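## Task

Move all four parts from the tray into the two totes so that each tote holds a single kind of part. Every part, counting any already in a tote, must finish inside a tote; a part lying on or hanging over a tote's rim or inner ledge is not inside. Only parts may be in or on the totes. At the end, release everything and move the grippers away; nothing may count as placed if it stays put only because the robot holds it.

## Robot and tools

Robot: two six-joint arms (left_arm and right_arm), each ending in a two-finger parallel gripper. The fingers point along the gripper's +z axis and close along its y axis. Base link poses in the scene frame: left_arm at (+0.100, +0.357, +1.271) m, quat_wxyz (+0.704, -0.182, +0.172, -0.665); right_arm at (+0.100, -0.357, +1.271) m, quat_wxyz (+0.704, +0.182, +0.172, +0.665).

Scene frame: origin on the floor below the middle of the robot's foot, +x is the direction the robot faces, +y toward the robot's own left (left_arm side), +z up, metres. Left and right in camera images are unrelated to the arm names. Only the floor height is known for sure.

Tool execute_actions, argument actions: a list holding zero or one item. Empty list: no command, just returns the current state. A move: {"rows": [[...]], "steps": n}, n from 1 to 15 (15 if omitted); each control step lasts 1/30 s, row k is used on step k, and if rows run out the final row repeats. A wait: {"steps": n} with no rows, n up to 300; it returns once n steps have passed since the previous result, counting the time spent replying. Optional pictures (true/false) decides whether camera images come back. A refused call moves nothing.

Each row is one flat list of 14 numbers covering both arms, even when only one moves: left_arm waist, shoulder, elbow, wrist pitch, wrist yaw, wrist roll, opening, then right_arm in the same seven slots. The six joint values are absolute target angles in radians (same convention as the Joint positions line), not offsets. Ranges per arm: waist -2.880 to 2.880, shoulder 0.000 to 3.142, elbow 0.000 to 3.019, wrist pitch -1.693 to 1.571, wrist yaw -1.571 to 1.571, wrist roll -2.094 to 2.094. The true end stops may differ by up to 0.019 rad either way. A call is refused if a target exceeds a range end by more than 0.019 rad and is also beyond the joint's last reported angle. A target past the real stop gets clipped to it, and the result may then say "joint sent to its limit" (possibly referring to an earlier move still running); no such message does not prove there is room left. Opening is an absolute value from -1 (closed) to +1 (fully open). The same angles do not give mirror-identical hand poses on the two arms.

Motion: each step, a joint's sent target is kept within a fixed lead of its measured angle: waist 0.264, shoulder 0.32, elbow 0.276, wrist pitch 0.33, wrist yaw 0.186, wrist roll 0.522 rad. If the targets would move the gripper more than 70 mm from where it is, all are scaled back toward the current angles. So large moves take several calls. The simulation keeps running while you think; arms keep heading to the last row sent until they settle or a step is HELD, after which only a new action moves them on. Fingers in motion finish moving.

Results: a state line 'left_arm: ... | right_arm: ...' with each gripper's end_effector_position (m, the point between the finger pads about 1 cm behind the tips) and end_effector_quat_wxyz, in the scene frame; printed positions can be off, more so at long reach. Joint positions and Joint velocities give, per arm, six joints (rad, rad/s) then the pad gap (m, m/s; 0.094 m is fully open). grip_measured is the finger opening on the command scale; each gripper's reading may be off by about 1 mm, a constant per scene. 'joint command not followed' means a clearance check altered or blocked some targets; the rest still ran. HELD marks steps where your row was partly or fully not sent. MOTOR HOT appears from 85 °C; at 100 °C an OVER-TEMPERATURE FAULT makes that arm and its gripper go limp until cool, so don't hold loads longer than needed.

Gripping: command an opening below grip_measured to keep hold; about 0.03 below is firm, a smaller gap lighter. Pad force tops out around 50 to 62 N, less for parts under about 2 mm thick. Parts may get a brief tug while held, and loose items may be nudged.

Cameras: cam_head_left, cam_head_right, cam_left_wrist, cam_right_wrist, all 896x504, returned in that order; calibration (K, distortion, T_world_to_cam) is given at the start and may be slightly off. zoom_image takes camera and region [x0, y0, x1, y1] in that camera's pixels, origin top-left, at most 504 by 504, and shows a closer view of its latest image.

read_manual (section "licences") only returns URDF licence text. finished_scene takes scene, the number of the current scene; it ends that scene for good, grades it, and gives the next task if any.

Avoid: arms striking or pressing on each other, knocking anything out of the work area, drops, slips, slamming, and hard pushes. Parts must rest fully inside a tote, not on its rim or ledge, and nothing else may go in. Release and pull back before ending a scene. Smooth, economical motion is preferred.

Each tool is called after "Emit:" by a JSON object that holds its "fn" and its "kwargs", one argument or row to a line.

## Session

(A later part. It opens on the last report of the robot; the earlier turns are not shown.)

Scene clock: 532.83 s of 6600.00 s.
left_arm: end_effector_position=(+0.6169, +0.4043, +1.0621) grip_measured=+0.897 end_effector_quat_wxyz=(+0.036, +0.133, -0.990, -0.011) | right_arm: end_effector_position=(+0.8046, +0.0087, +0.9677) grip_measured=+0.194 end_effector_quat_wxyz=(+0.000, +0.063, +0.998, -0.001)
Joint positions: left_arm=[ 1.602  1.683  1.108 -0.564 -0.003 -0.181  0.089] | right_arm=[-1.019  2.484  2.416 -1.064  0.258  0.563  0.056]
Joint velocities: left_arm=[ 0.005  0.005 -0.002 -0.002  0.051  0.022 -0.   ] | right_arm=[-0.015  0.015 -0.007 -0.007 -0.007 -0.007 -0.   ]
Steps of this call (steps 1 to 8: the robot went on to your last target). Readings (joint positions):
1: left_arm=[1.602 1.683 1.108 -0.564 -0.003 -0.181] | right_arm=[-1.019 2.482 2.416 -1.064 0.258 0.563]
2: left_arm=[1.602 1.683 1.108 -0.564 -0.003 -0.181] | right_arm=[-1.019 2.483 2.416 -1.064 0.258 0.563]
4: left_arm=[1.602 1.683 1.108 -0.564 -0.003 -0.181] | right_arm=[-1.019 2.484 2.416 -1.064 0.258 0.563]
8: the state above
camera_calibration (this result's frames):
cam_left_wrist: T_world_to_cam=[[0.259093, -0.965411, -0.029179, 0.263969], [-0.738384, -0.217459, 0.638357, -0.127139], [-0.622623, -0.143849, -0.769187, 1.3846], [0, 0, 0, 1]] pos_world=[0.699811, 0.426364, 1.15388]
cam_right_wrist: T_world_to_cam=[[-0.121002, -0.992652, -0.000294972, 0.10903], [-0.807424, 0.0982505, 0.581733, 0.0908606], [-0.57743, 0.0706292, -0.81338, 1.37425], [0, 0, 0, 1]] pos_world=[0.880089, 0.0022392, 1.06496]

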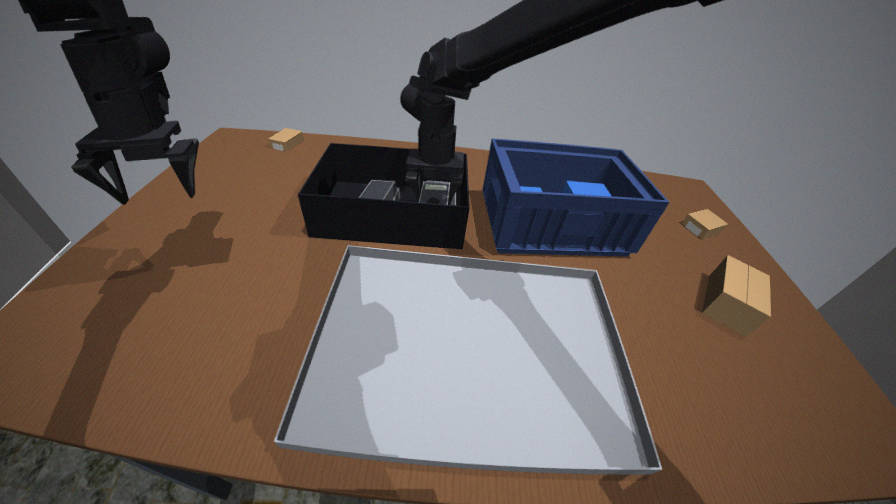

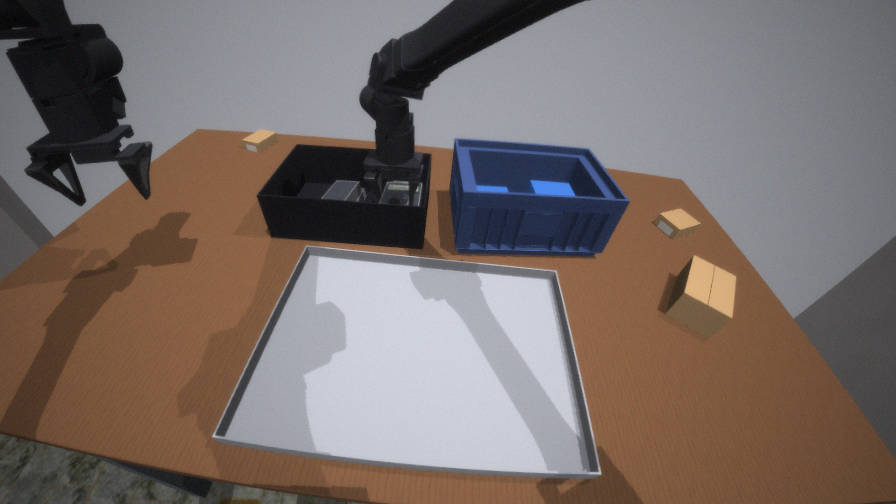

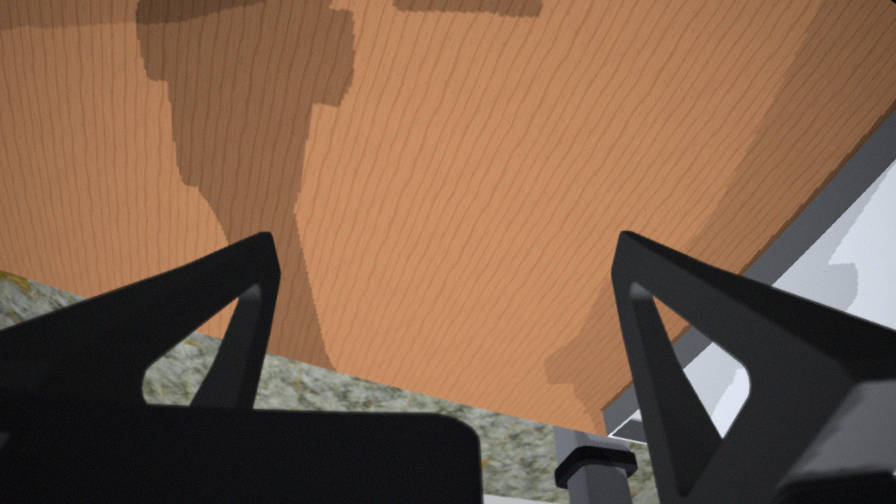

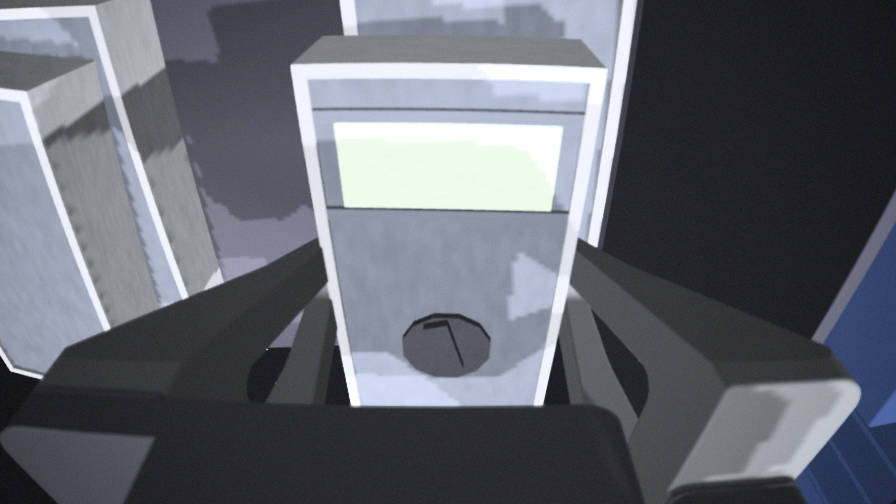

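Emit:
{"fn": "execute_actions", "kwargs": {
  "actions": [
    {"rows":[[1.6,1.68,1.13,-0.55,0,-0.18,0.9,-1.015,2.49,2.45,-1.055,0.258,0.56,0.17],[1.6,1.68,1.13,-0.55,0,-0.18,0.9,-1.015,2.488,2.445,-1.06,0.258,0.56,0.2],[1.6,1.68,1.13,-0.55,0,-0.18,0.9,-1.01,2.485,2.44,-1.064,0.258,0.56,0.23],[1.6,1.68,1.13,-0.55,0,-0.18,0.9,-1.01,2.484,2.44,-1.064,0.258,0.56,0.27],[1.6,1.68,1.13,-0.55,0,-0.18,0.9,-1.01,2.484,2.44,-1.064,0.258,0.56,0.32],[1.6,1.68,1.13,-0.55,0,-0.18,0.9,-1.01,2.484,2.44,-1.064,0.258,0.56,0.37],[1.6,1.68,1.13,-0.55,0,-0.18,0.9,-1.01,2.48,2.44,-1.064,0.258,0.56,0.42]],"steps":11}
  ],
  "pictures": false
}}

Emit:
{"fn": "execute_actions", "kwargs": {
  "actions": [
    {"rows":[[1.6,1.68,1.13,-0.55,0,-0.18,0.9,-1.003,2.465,2.44,-1.075,0.26,0.572,0.42],[1.6,1.68,1.13,-0.55,0,-0.18,0.9,-1.0,2.452,2.437,-1.078,0.261,0.574,0.42],[1.6,1.68,1.13,-0.55,0,-0.18,0.9,-0.998,2.441,2.432,-1.081,0.262,0.576,0.42],[1.6,1.68,1.13,-0.55,0,-0.18,0.9,-0.996,2.43,2.425,-1.084,0.263,0.578,0.42],[1.6,1.68,1.13,-0.55,0,-0.18,0.9,-0.994,2.419,2.417,-1.087,0.264,0.58,0.42],[1.6,1.68,1.13,-0.55,0,-0.18,0.9,-0.992,2.408,2.409,-1.09,0.265,0.582,0.42],[1.6,1.68,1.13,-0.55,0,-0.18,0.9,-0.99,2.397,2.401,-1.094,0.266,0.584,0.42],[1.6,1.68,1.13,-0.55,0,-0.18,0.9,-0.988,2.386,2.393,-1.098,0.267,0.586,0.42],[1.6,1.68,1.13,-0.55,0,-0.18,0.9,-0.986,2.375,2.385,-1.102,0.268,0.588,0.42],[1.6,1.68,1.13,-0.55,0,-0.18,0.9,-0.984,2.364,2.377,-1.106,0.269,0.59,0.42],[1.6,1.68,1.13,-0.55,0,-0.18,0.9,-0.982,2.353,2.369,-1.11,0.269,0.59,0.42],[1.6,1.68,1.13,-0.55,0,-0.18,0.9,-0.98,2.342,2.361,-1.114,0.269,0.59,0.42],[1.6,1.68,1.13,-0.55,0,-0.18,0.9,-0.978,2.33,2.353,-1.118,0.269,0.59,0.42],[1.6,1.68,1.13,-0.55,0,-0.18,0.9,-0.976,2.315,2.345,-1.122,0.269,0.59,0.42],[1.6,1.68,1.13,-0.55,0,-0.18,0.9,-0.975,2.3,2.335,-1.125,0.269,0.59,0.42]]}
  ],
  "pictures": false
}}

Emit:
{"fn": "execute_actions", "kwargs": {
  "actions": [
    {"steps":8}
  ]
}}

Scene clock: 545.07 s of 6600.00 s.
left_arm: end_effector_position=(+0.6169, +0.4043, +1.0621) grip_measured=+0.897 end_effector_quat_wxyz=(+0.036, +0.133, -0.990, -0.011) | right_arm: end_effector_position=(+0.8046, +0.0087, +0.9677) grip_measured=+0.417 end_effector_quat_wxyz=(+0.000, +0.063, +0.998, -0.001)
Joint positions: left_arm=[ 1.602  1.683  1.108 -0.564 -0.003 -0.181  0.089] | right_arm=[-1.019  2.484  2.416 -1.064  0.258  0.563  0.067]
Joint velocities: left_arm=[-0.005 -0.015  0.022 -0.007  0.007  0.007  0.001] | right_arm=[-0.005  0.005 -0.017 -0.002 -0.007 -0.037 -0.001]
Steps of this call (steps 1 to 15: the robot went on to your last target; steps 16 to 90: nothing new was sent; then 8.87 s passed at rest; steps 91 to 101: all 11 steps of this action). Readings (joint positions):
91: left_arm=[1.602 1.683 1.108 -0.564 -0.003 -0.181] | right_arm=[-1.019 2.484 2.416 -1.064 0.258 0.563]
92: left_arm=[1.602 1.683 1.108 -0.564 -0.003 -0.181] | right_arm=[-1.019 2.484 2.416 -1.064 0.258 0.563]
94: left_arm=[1.602 1.683 1.108 -0.564 -0.003 -0.181] | right_arm=[-1.019 2.484 2.416 -1.064 0.258 0.563]
98: left_arm=[1.602 1.683 1.108 -0.564 -0.003 -0.181] | right_arm=[-1.019 2.484 2.416 -1.064 0.258 0.563]
101: the state above

Scene clock: 545.57 s of 6600.00 s.
left_arm: end_effector_position=(+0.6169, +0.4043, +1.0621) grip_measured=+0.897 end_effector_quat_wxyz=(+0.036, +0.133, -0.990, -0.011) | right_arm: end_effector_position=(+0.8125, +0.0097, +1.0319) grip_measured=+0.417 end_effector_quat_wxyz=(+0.006, +0.063, +0.998, +0.003)
Joint positions: left_arm=[ 1.602  1.683  1.108 -0.564 -0.003 -0.181  0.089] | right_arm=[-1.     2.365  2.348 -1.104  0.265  0.575  0.067]
Joint velocities: left_arm=[ 0.005 -0.005  0.002  0.012 -0.095  0.037  0.   ] | right_arm=[ 0.083 -0.484 -0.232 -0.095 -0.022 -0.037 -0.001]
Steps of this call (steps 1 to 15: all 15 steps of this action). Readings (joint positions):
1: left_arm=[1.602 1.683 1.108 -0.564 -0.003 -0.181] | right_arm=[-1.019 2.484 2.416 -1.064 0.258 0.563]
2: left_arm=[1.602 1.683 1.108 -0.564 -0.003 -0.181] | right_arm=[-1.019 2.483 2.416 -1.064 0.258 0.563]
4: left_arm=[1.602 1.683 1.108 -0.564 -0.003 -0.181] | right_arm=[-1.019 2.481 2.416 -1.066 0.259 0.563]
8: left_arm=[1.602 1.683 1.108 -0.564 -0.003 -0.181] | right_arm=[-1.016 2.458 2.399 -1.076 0.262 0.567]
15: the state above

Scene clock: 545.83 s of 6600.00 s.
left_arm: end_effector_position=(+0.6169, +0.4043, +1.0621) grip_measured=+0.897 end_effector_quat_wxyz=(+0.036, +0.133, -0.990, -0.011) | right_arm: end_effector_position=(+0.8306, +0.0152, +1.0837) grip_measured=+0.417 end_effector_quat_wxyz=(+0.030, +0.065, +0.997, +0.020)
Joint positions: left_arm=[ 1.602  1.683  1.108 -0.564 -0.003 -0.181  0.089] | right_arm=[-0.987  2.291  2.338 -1.111  0.266  0.577  0.067]
Joint velocities: left_arm=[-0.015 -0.015 -0.002  0.002 -0.007  0.037  0.001] | right_arm=[-0.015 -0.063 -0.017 -0.002  0.037 -0.022 -0.   ]
Steps of this call (steps 1 to 8: the robot went on to your last target). Readings (joint positions):
1: left_arm=[1.602 1.683 1.108 -0.564 -0.003 -0.181] | right_arm=[-0.998 2.349 2.341 -1.107 0.265 0.575]
2: left_arm=[1.602 1.683 1.108 -0.564 -0.003 -0.181] | right_arm=[-0.995 2.336 2.338 -1.109 0.265 0.576]
4: left_arm=[1.602 1.683 1.108 -0.564 -0.003 -0.181] | right_arm=[-0.991 2.314 2.338 -1.111 0.266 0.576]
8: the state above
camera_calibration (this result's frames):
cam_left_wrist: T_world_to_cam=[[0.259093, -0.965411, -0.029179, 0.263969], [-0.738384, -0.217459, 0.638357, -0.127139], [-0.622623, -0.143849, -0.769187, 1.3846], [0, 0, 0, 1]] pos_world=[0.699811, 0.426364, 1.15388]
cam_right_wrist: T_world_to_cam=[[-0.124321, -0.991213, -0.0451696, 0.169967], [-0.842252, 0.0813532, 0.532911, 0.125901], [-0.524554, 0.104296, -0.844965, 1.47298], [0, 0, 0, 1]] pos_world=[0.899826, 0.00460516, 1.1852]

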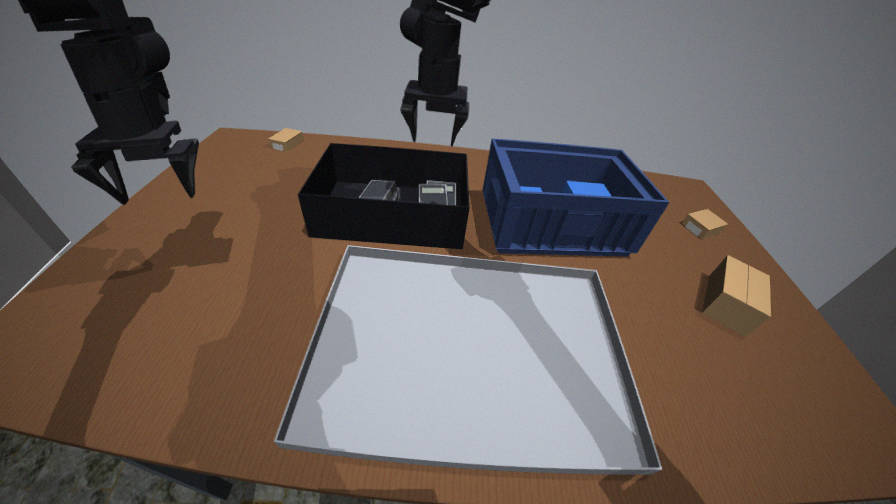

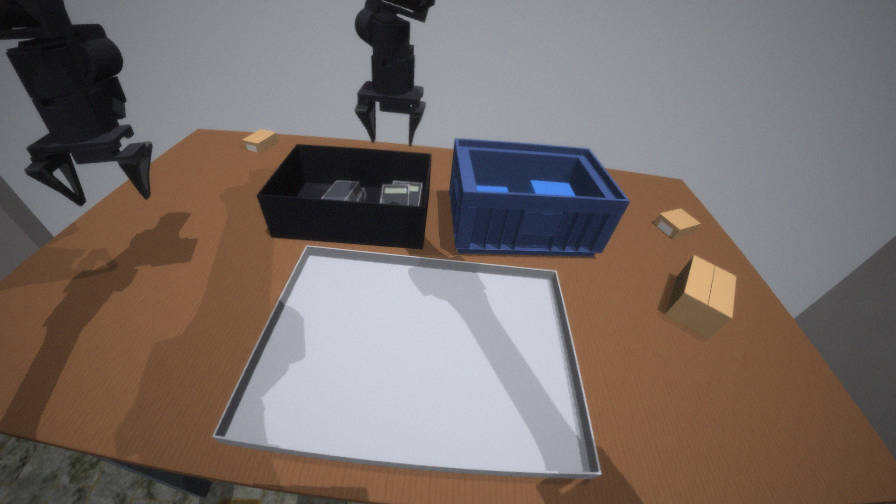

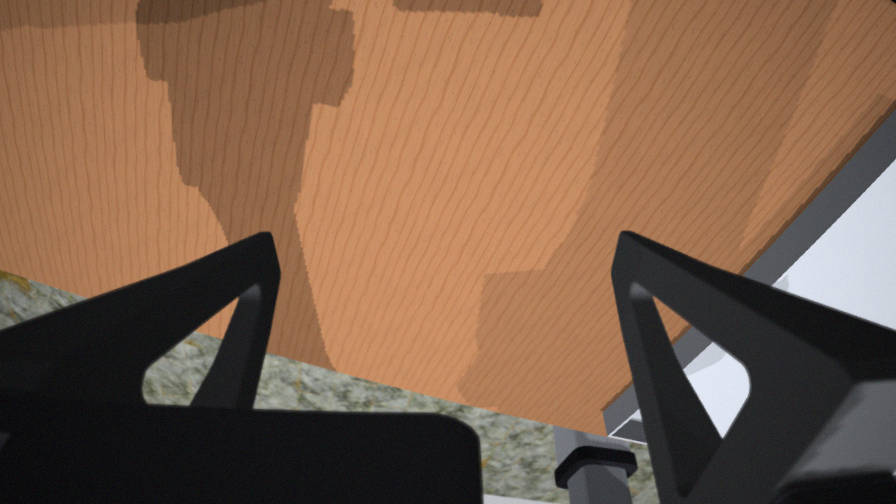

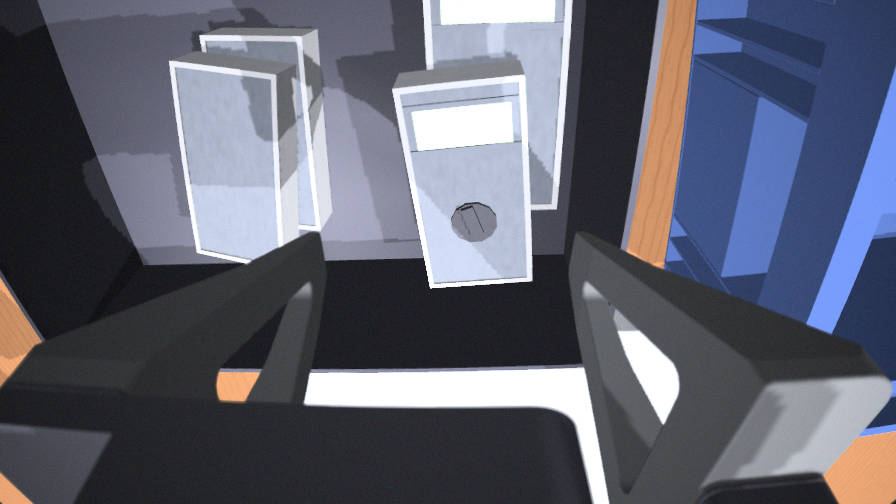

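Placed inside. Retreat.

Emit:
{"fn": "execute_actions", "kwargs": {
  "actions": [
    {"rows":[[1.6,1.68,1.13,-0.55,0,-0.18,0.9,-0.99,2.265,2.32,-1.1,0.266,0.58,0.45],[1.6,1.68,1.13,-0.55,0,-0.18,0.9,-0.99,2.24,2.29,-1.09,0.266,0.58,0.45],[1.6,1.68,1.13,-0.55,0,-0.18,0.9,-0.99,2.212,2.25,-1.075,0.266,0.58,0.45],[1.6,1.68,1.13,-0.55,0,-0.18,0.9,-0.99,2.184,2.2,-1.055,0.266,0.58,0.45],[1.6,1.68,1.13,-0.55,0,-0.18,0.9,-0.99,2.156,2.15,-1.035,0.266,0.58,0.45],[1.6,1.68,1.13,-0.55,0,-0.18,0.9,-0.99,2.128,2.1,-1.015,0.266,0.58,0.45],[1.6,1.68,1.13,-0.55,0,-0.18,0.9,-0.99,2.1,2.05,-0.995,0.266,0.58,0.45],[1.6,1.68,1.13,-0.55,0,-0.18,0.9,-0.99,2.072,2.0,-0.975,0.266,0.58,0.45],[1.6,1.68,1.13,-0.55,0,-0.18,0.9,-0.99,2.044,1.95,-0.955,0.266,0.58,0.45],[1.6,1.68,1.13,-0.55,0,-0.18,0.9,-0.99,2.016,1.9,-0.935,0.266,0.58,0.45],[1.6,1.68,1.13,-0.55,0,-0.18,0.9,-0.99,1.988,1.85,-0.915,0.266,0.58,0.45],[1.6,1.68,1.13,-0.55,0,-0.18,0.9,-0.99,1.96,1.8,-0.895,0.266,0.58,0.45],[1.6,1.68,1.13,-0.55,0,-0.18,0.9,-0.99,1.932,1.75,-0.875,0.266,0.58,0.45],[1.6,1.68,1.13,-0.55,0,-0.18,0.9,-0.99,1.904,1.7,-0.855,0.266,0.58,0.45],[1.6,1.68,1.13,-0.55,0,-0.18,0.9,-0.99,1.876,1.65,-0.835,0.266,0.58,0.45]]}
  ],
  "pictures": false
}}

Emit:
{"fn": "execute_actions", "kwargs": {
  "actions": [
    {"rows":[[1.6,1.68,1.13,-0.55,0,-0.18,0.9,-0.99,1.85,1.6,-0.815,0.266,0.58,0.5],[1.6,1.68,1.13,-0.55,0,-0.18,0.9,-0.99,1.825,1.55,-0.795,0.266,0.58,0.55],[1.6,1.68,1.13,-0.55,0,-0.18,0.9,-1.0,1.8,1.5,-0.775,0.266,0.58,0.6],[1.6,1.68,1.13,-0.55,0,-0.18,0.9,-1.01,1.775,1.45,-0.755,0.266,0.58,0.65],[1.6,1.68,1.13,-0.55,0,-0.18,0.9,-1.02,1.75,1.4,-0.735,0.266,0.58,0.7],[1.6,1.68,1.13,-0.55,0,-0.18,0.9,-1.04,1.725,1.35,-0.715,0.266,0.58,0.75],[1.6,1.68,1.13,-0.55,0,-0.18,0.9,-1.06,1.7,1.3,-0.695,0.266,0.58,0.8],[1.6,1.68,1.13,-0.55,0,-0.18,0.9,-1.08,1.675,1.25,-0.675,0.266,0.58,0.85],[1.6,1.68,1.13,-0.55,0,-0.18,0.9,-1.1,1.65,1.2,-0.655,0.266,0.58,0.9],[1.6,1.68,1.13,-0.55,0,-0.18,0.9,-1.12,1.625,1.15,-0.635,0.266,0.58,0.9],[1.6,1.68,1.13,-0.55,0,-0.18,0.9,-1.14,1.6,1.1,-0.615,0.266,0.58,0.9],[1.6,1.68,1.13,-0.55,0,-0.18,0.9,-1.16,1.58,1.055,-0.595,0.266,0.58,0.9],[1.6,1.68,1.13,-0.55,0,-0.18,0.9,-1.175,1.565,1.015,-0.58,0.266,0.58,0.9],[1.6,1.68,1.13,-0.55,0,-0.18,0.9,-1.19,1.555,0.985,-0.57,0.266,0.58,0.9],[1.6,1.68,1.13,-0.55,0,-0.18,0.9,-1.2,1.55,0.965,-0.56,0.266,0.58,0.9]]}
  ],
  "pictures": false
}}

Emit:
{"fn": "execute_actions", "kwargs": {
  "actions": [
    {"steps":10}
  ]
}}

Scene clock: 564.83 s of 6600.00 s.
left_arm: end_effector_position=(+0.6169, +0.4043, +1.0621) grip_measured=+0.897 end_effector_quat_wxyz=(+0.036, +0.133, -0.990, -0.011) | right_arm: end_effector_position=(+0.7335, -0.0425, +1.1120) grip_measured=+0.447 end_effector_quat_wxyz=(+0.011, +0.059, +0.998, +0.008)
Joint positions: left_arm=[ 1.602  1.683  1.108 -0.564 -0.003 -0.181  0.089] | right_arm=[-0.987  1.955  1.735 -0.891  0.266  0.577  0.068]
Joint velocities: left_arm=[ 0.005 -0.005 -0.012  0.012 -0.037 -0.051  0.   ] | right_arm=[ 0.005 -0.972 -1.375  0.637  0.007  0.007  0.   ]
Steps of this call (steps 1 to 30: the robot went on to your last target; steps 31 to 90: nothing new was sent; then 15.50 s passed at rest; steps 91 to 105: all 15 steps of this action). Readings (joint positions):
91: left_arm=[1.602 1.683 1.108 -0.564 -0.003 -0.181] | right_arm=[-0.987 2.289 2.332 -1.111 0.266 0.577]
92: left_arm=[1.602 1.683 1.108 -0.564 -0.003 -0.181] | right_arm=[-0.987 2.286 2.324 -1.108 0.266 0.577]
94: left_arm=[1.602 1.683 1.108 -0.564 -0.003 -0.181] | right_arm=[-0.987 2.262 2.271 -1.090 0.266 0.577]
98: left_arm=[1.602 1.683 1.108 -0.564 -0.003 -0.181] | right_arm=[-0.987 2.165 2.081 -1.028 0.266 0.577]
105: the state above

Scene clock: 565.33 s of 6600.00 s.
left_arm: end_effector_position=(+0.6169, +0.4043, +1.0621) grip_measured=+0.897 end_effector_quat_wxyz=(+0.036, +0.133, -0.990, -0.011) | right_arm: end_effector_position=(+0.5730, -0.2285, +1.1071) grip_measured=+0.897 end_effector_quat_wxyz=(-0.016, +0.132, +0.990, -0.050)
Joint positions: left_arm=[ 1.602  1.683  1.108 -0.564 -0.003 -0.181  0.089] | right_arm=[-1.171  1.581  1.012 -0.604  0.266  0.577  0.089]
Joint velocities: left_arm=[ 0.015 -0.005 -0.012 -0.012 -0.022  0.007  0.   ] | right_arm=[-0.737 -0.357 -1.062  0.295 -0.037  0.022  0.001]
Steps of this call (steps 1 to 15: all 15 steps of this action). Readings (joint positions):
1: left_arm=[1.602 1.683 1.108 -0.564 -0.003 -0.181] | right_arm=[-0.987 1.922 1.687 -0.871 0.266 0.577]
2: left_arm=[1.602 1.683 1.108 -0.564 -0.003 -0.181] | right_arm=[-0.987 1.891 1.639 -0.850 0.266 0.577]
4: left_arm=[1.602 1.683 1.108 -0.564 -0.003 -0.181] | right_arm=[-0.988 1.830 1.542 -0.810 0.266 0.577]
8: left_arm=[1.602 1.683 1.108 -0.564 -0.003 -0.181] | right_arm=[-1.006 1.721 1.346 -0.728 0.266 0.577]
15: the state above

Scene clock: 565.67 s of 6600.00 s.
left_arm: end_effector_position=(+0.6169, +0.4043, +1.0621) grip_measured=+0.897 end_effector_quat_wxyz=(+0.036, +0.133, -0.990, -0.011) | right_arm: end_effector_position=(+0.5520, -0.2557, +1.0991) grip_measured=+0.897 end_effector_quat_wxyz=(-0.025, +0.148, +0.987, -0.064)
Joint positions: left_arm=[ 1.602  1.683  1.108 -0.564 -0.003 -0.181  0.089] | right_arm=[-1.214  1.566  0.948 -0.575  0.267  0.577  0.089]
Joint velocities: left_arm=[-0.005 -0.015  0.002 -0.012 -0.095  0.066 -0.001] | right_arm=[-0.015 -0.005  0.002  0.002  0.037  0.022  0.   ]
Steps of this call (steps 1 to 10: the robot went on to your last target). Readings (joint positions):
1: left_arm=[1.602 1.683 1.108 -0.564 -0.003 -0.181] | right_arm=[-1.193 1.571 0.982 -0.597 0.267 0.577]
2: left_arm=[1.602 1.683 1.108 -0.564 -0.003 -0.181] | right_arm=[-1.208 1.567 0.962 -0.595 0.267 0.577]
4: left_arm=[1.602 1.683 1.108 -0.564 -0.003 -0.181] | right_arm=[-1.219 1.567 0.947 -0.592 0.267 0.577]
8: left_arm=[1.602 1.683 1.108 -0.564 -0.003 -0.181] | right_arm=[-1.214 1.566 0.948 -0.576 0.267 0.577]
10: the state above
camera_calibration (this result's frames):
cam_left_wrist: T_world_to_cam=[[0.259093, -0.965411, -0.029179, 0.263969], [-0.738384, -0.217459, 0.638357, -0.127139], [-0.622623, -0.143849, -0.769187, 1.3846], [0, 0, 0, 1]] pos_world=[0.699811, 0.426364, 1.15388]
cam_right_wrist: T_world_to_cam=[[-0.284672, -0.949514, 0.131853, -0.227865], [-0.738163, 0.304876, 0.601803, -0.170952], [-0.611619, 0.0739873, -0.787685, 1.34548], [0, 0, 0, 1]] pos_world=[0.631866, -0.26379, 1.19274]

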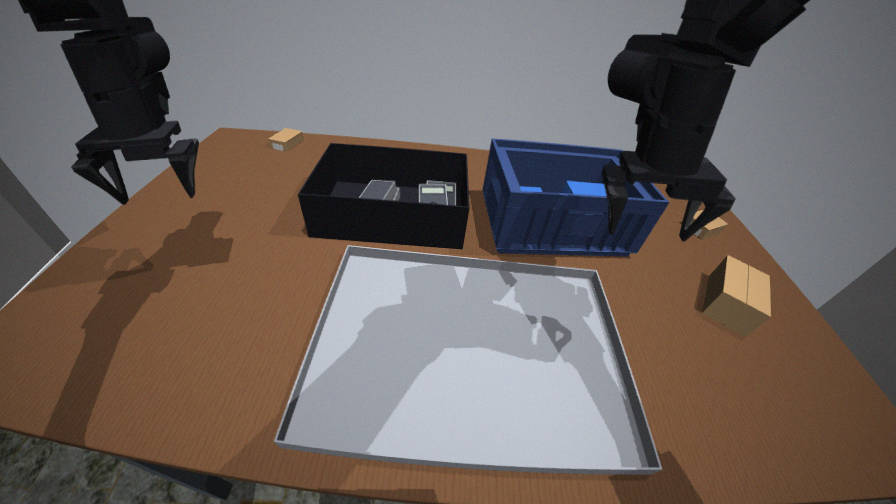

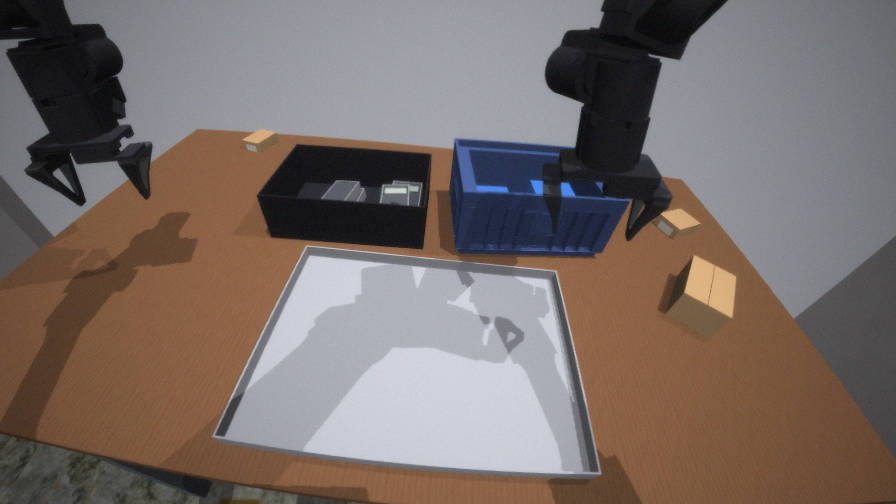

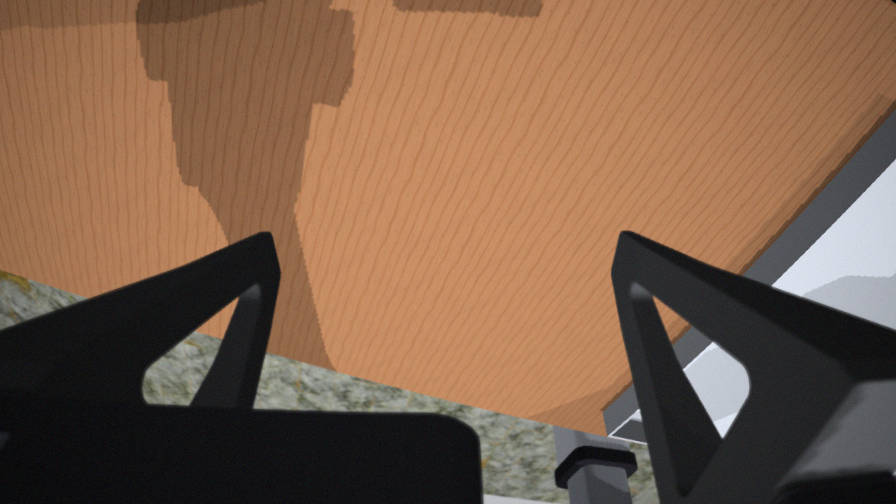

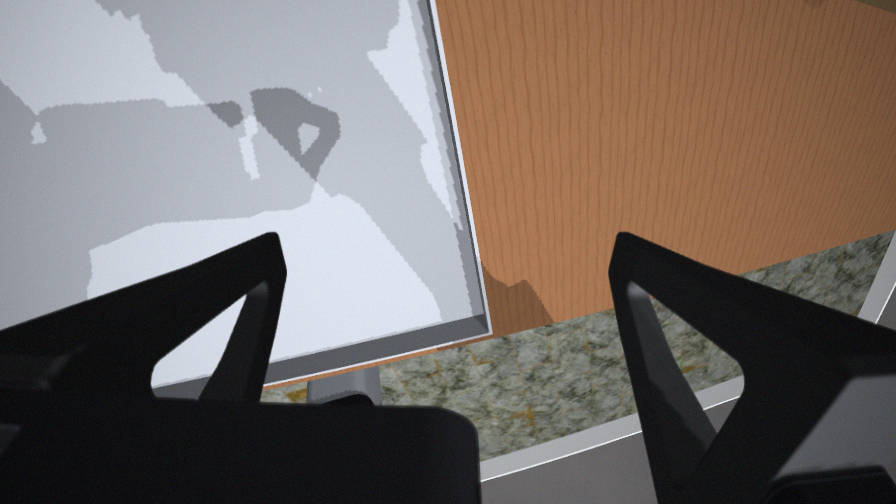

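Emit:
{"fn": "finished_scene", "kwargs": {
  "scene": 2
}}

The scene is finished: the task was done.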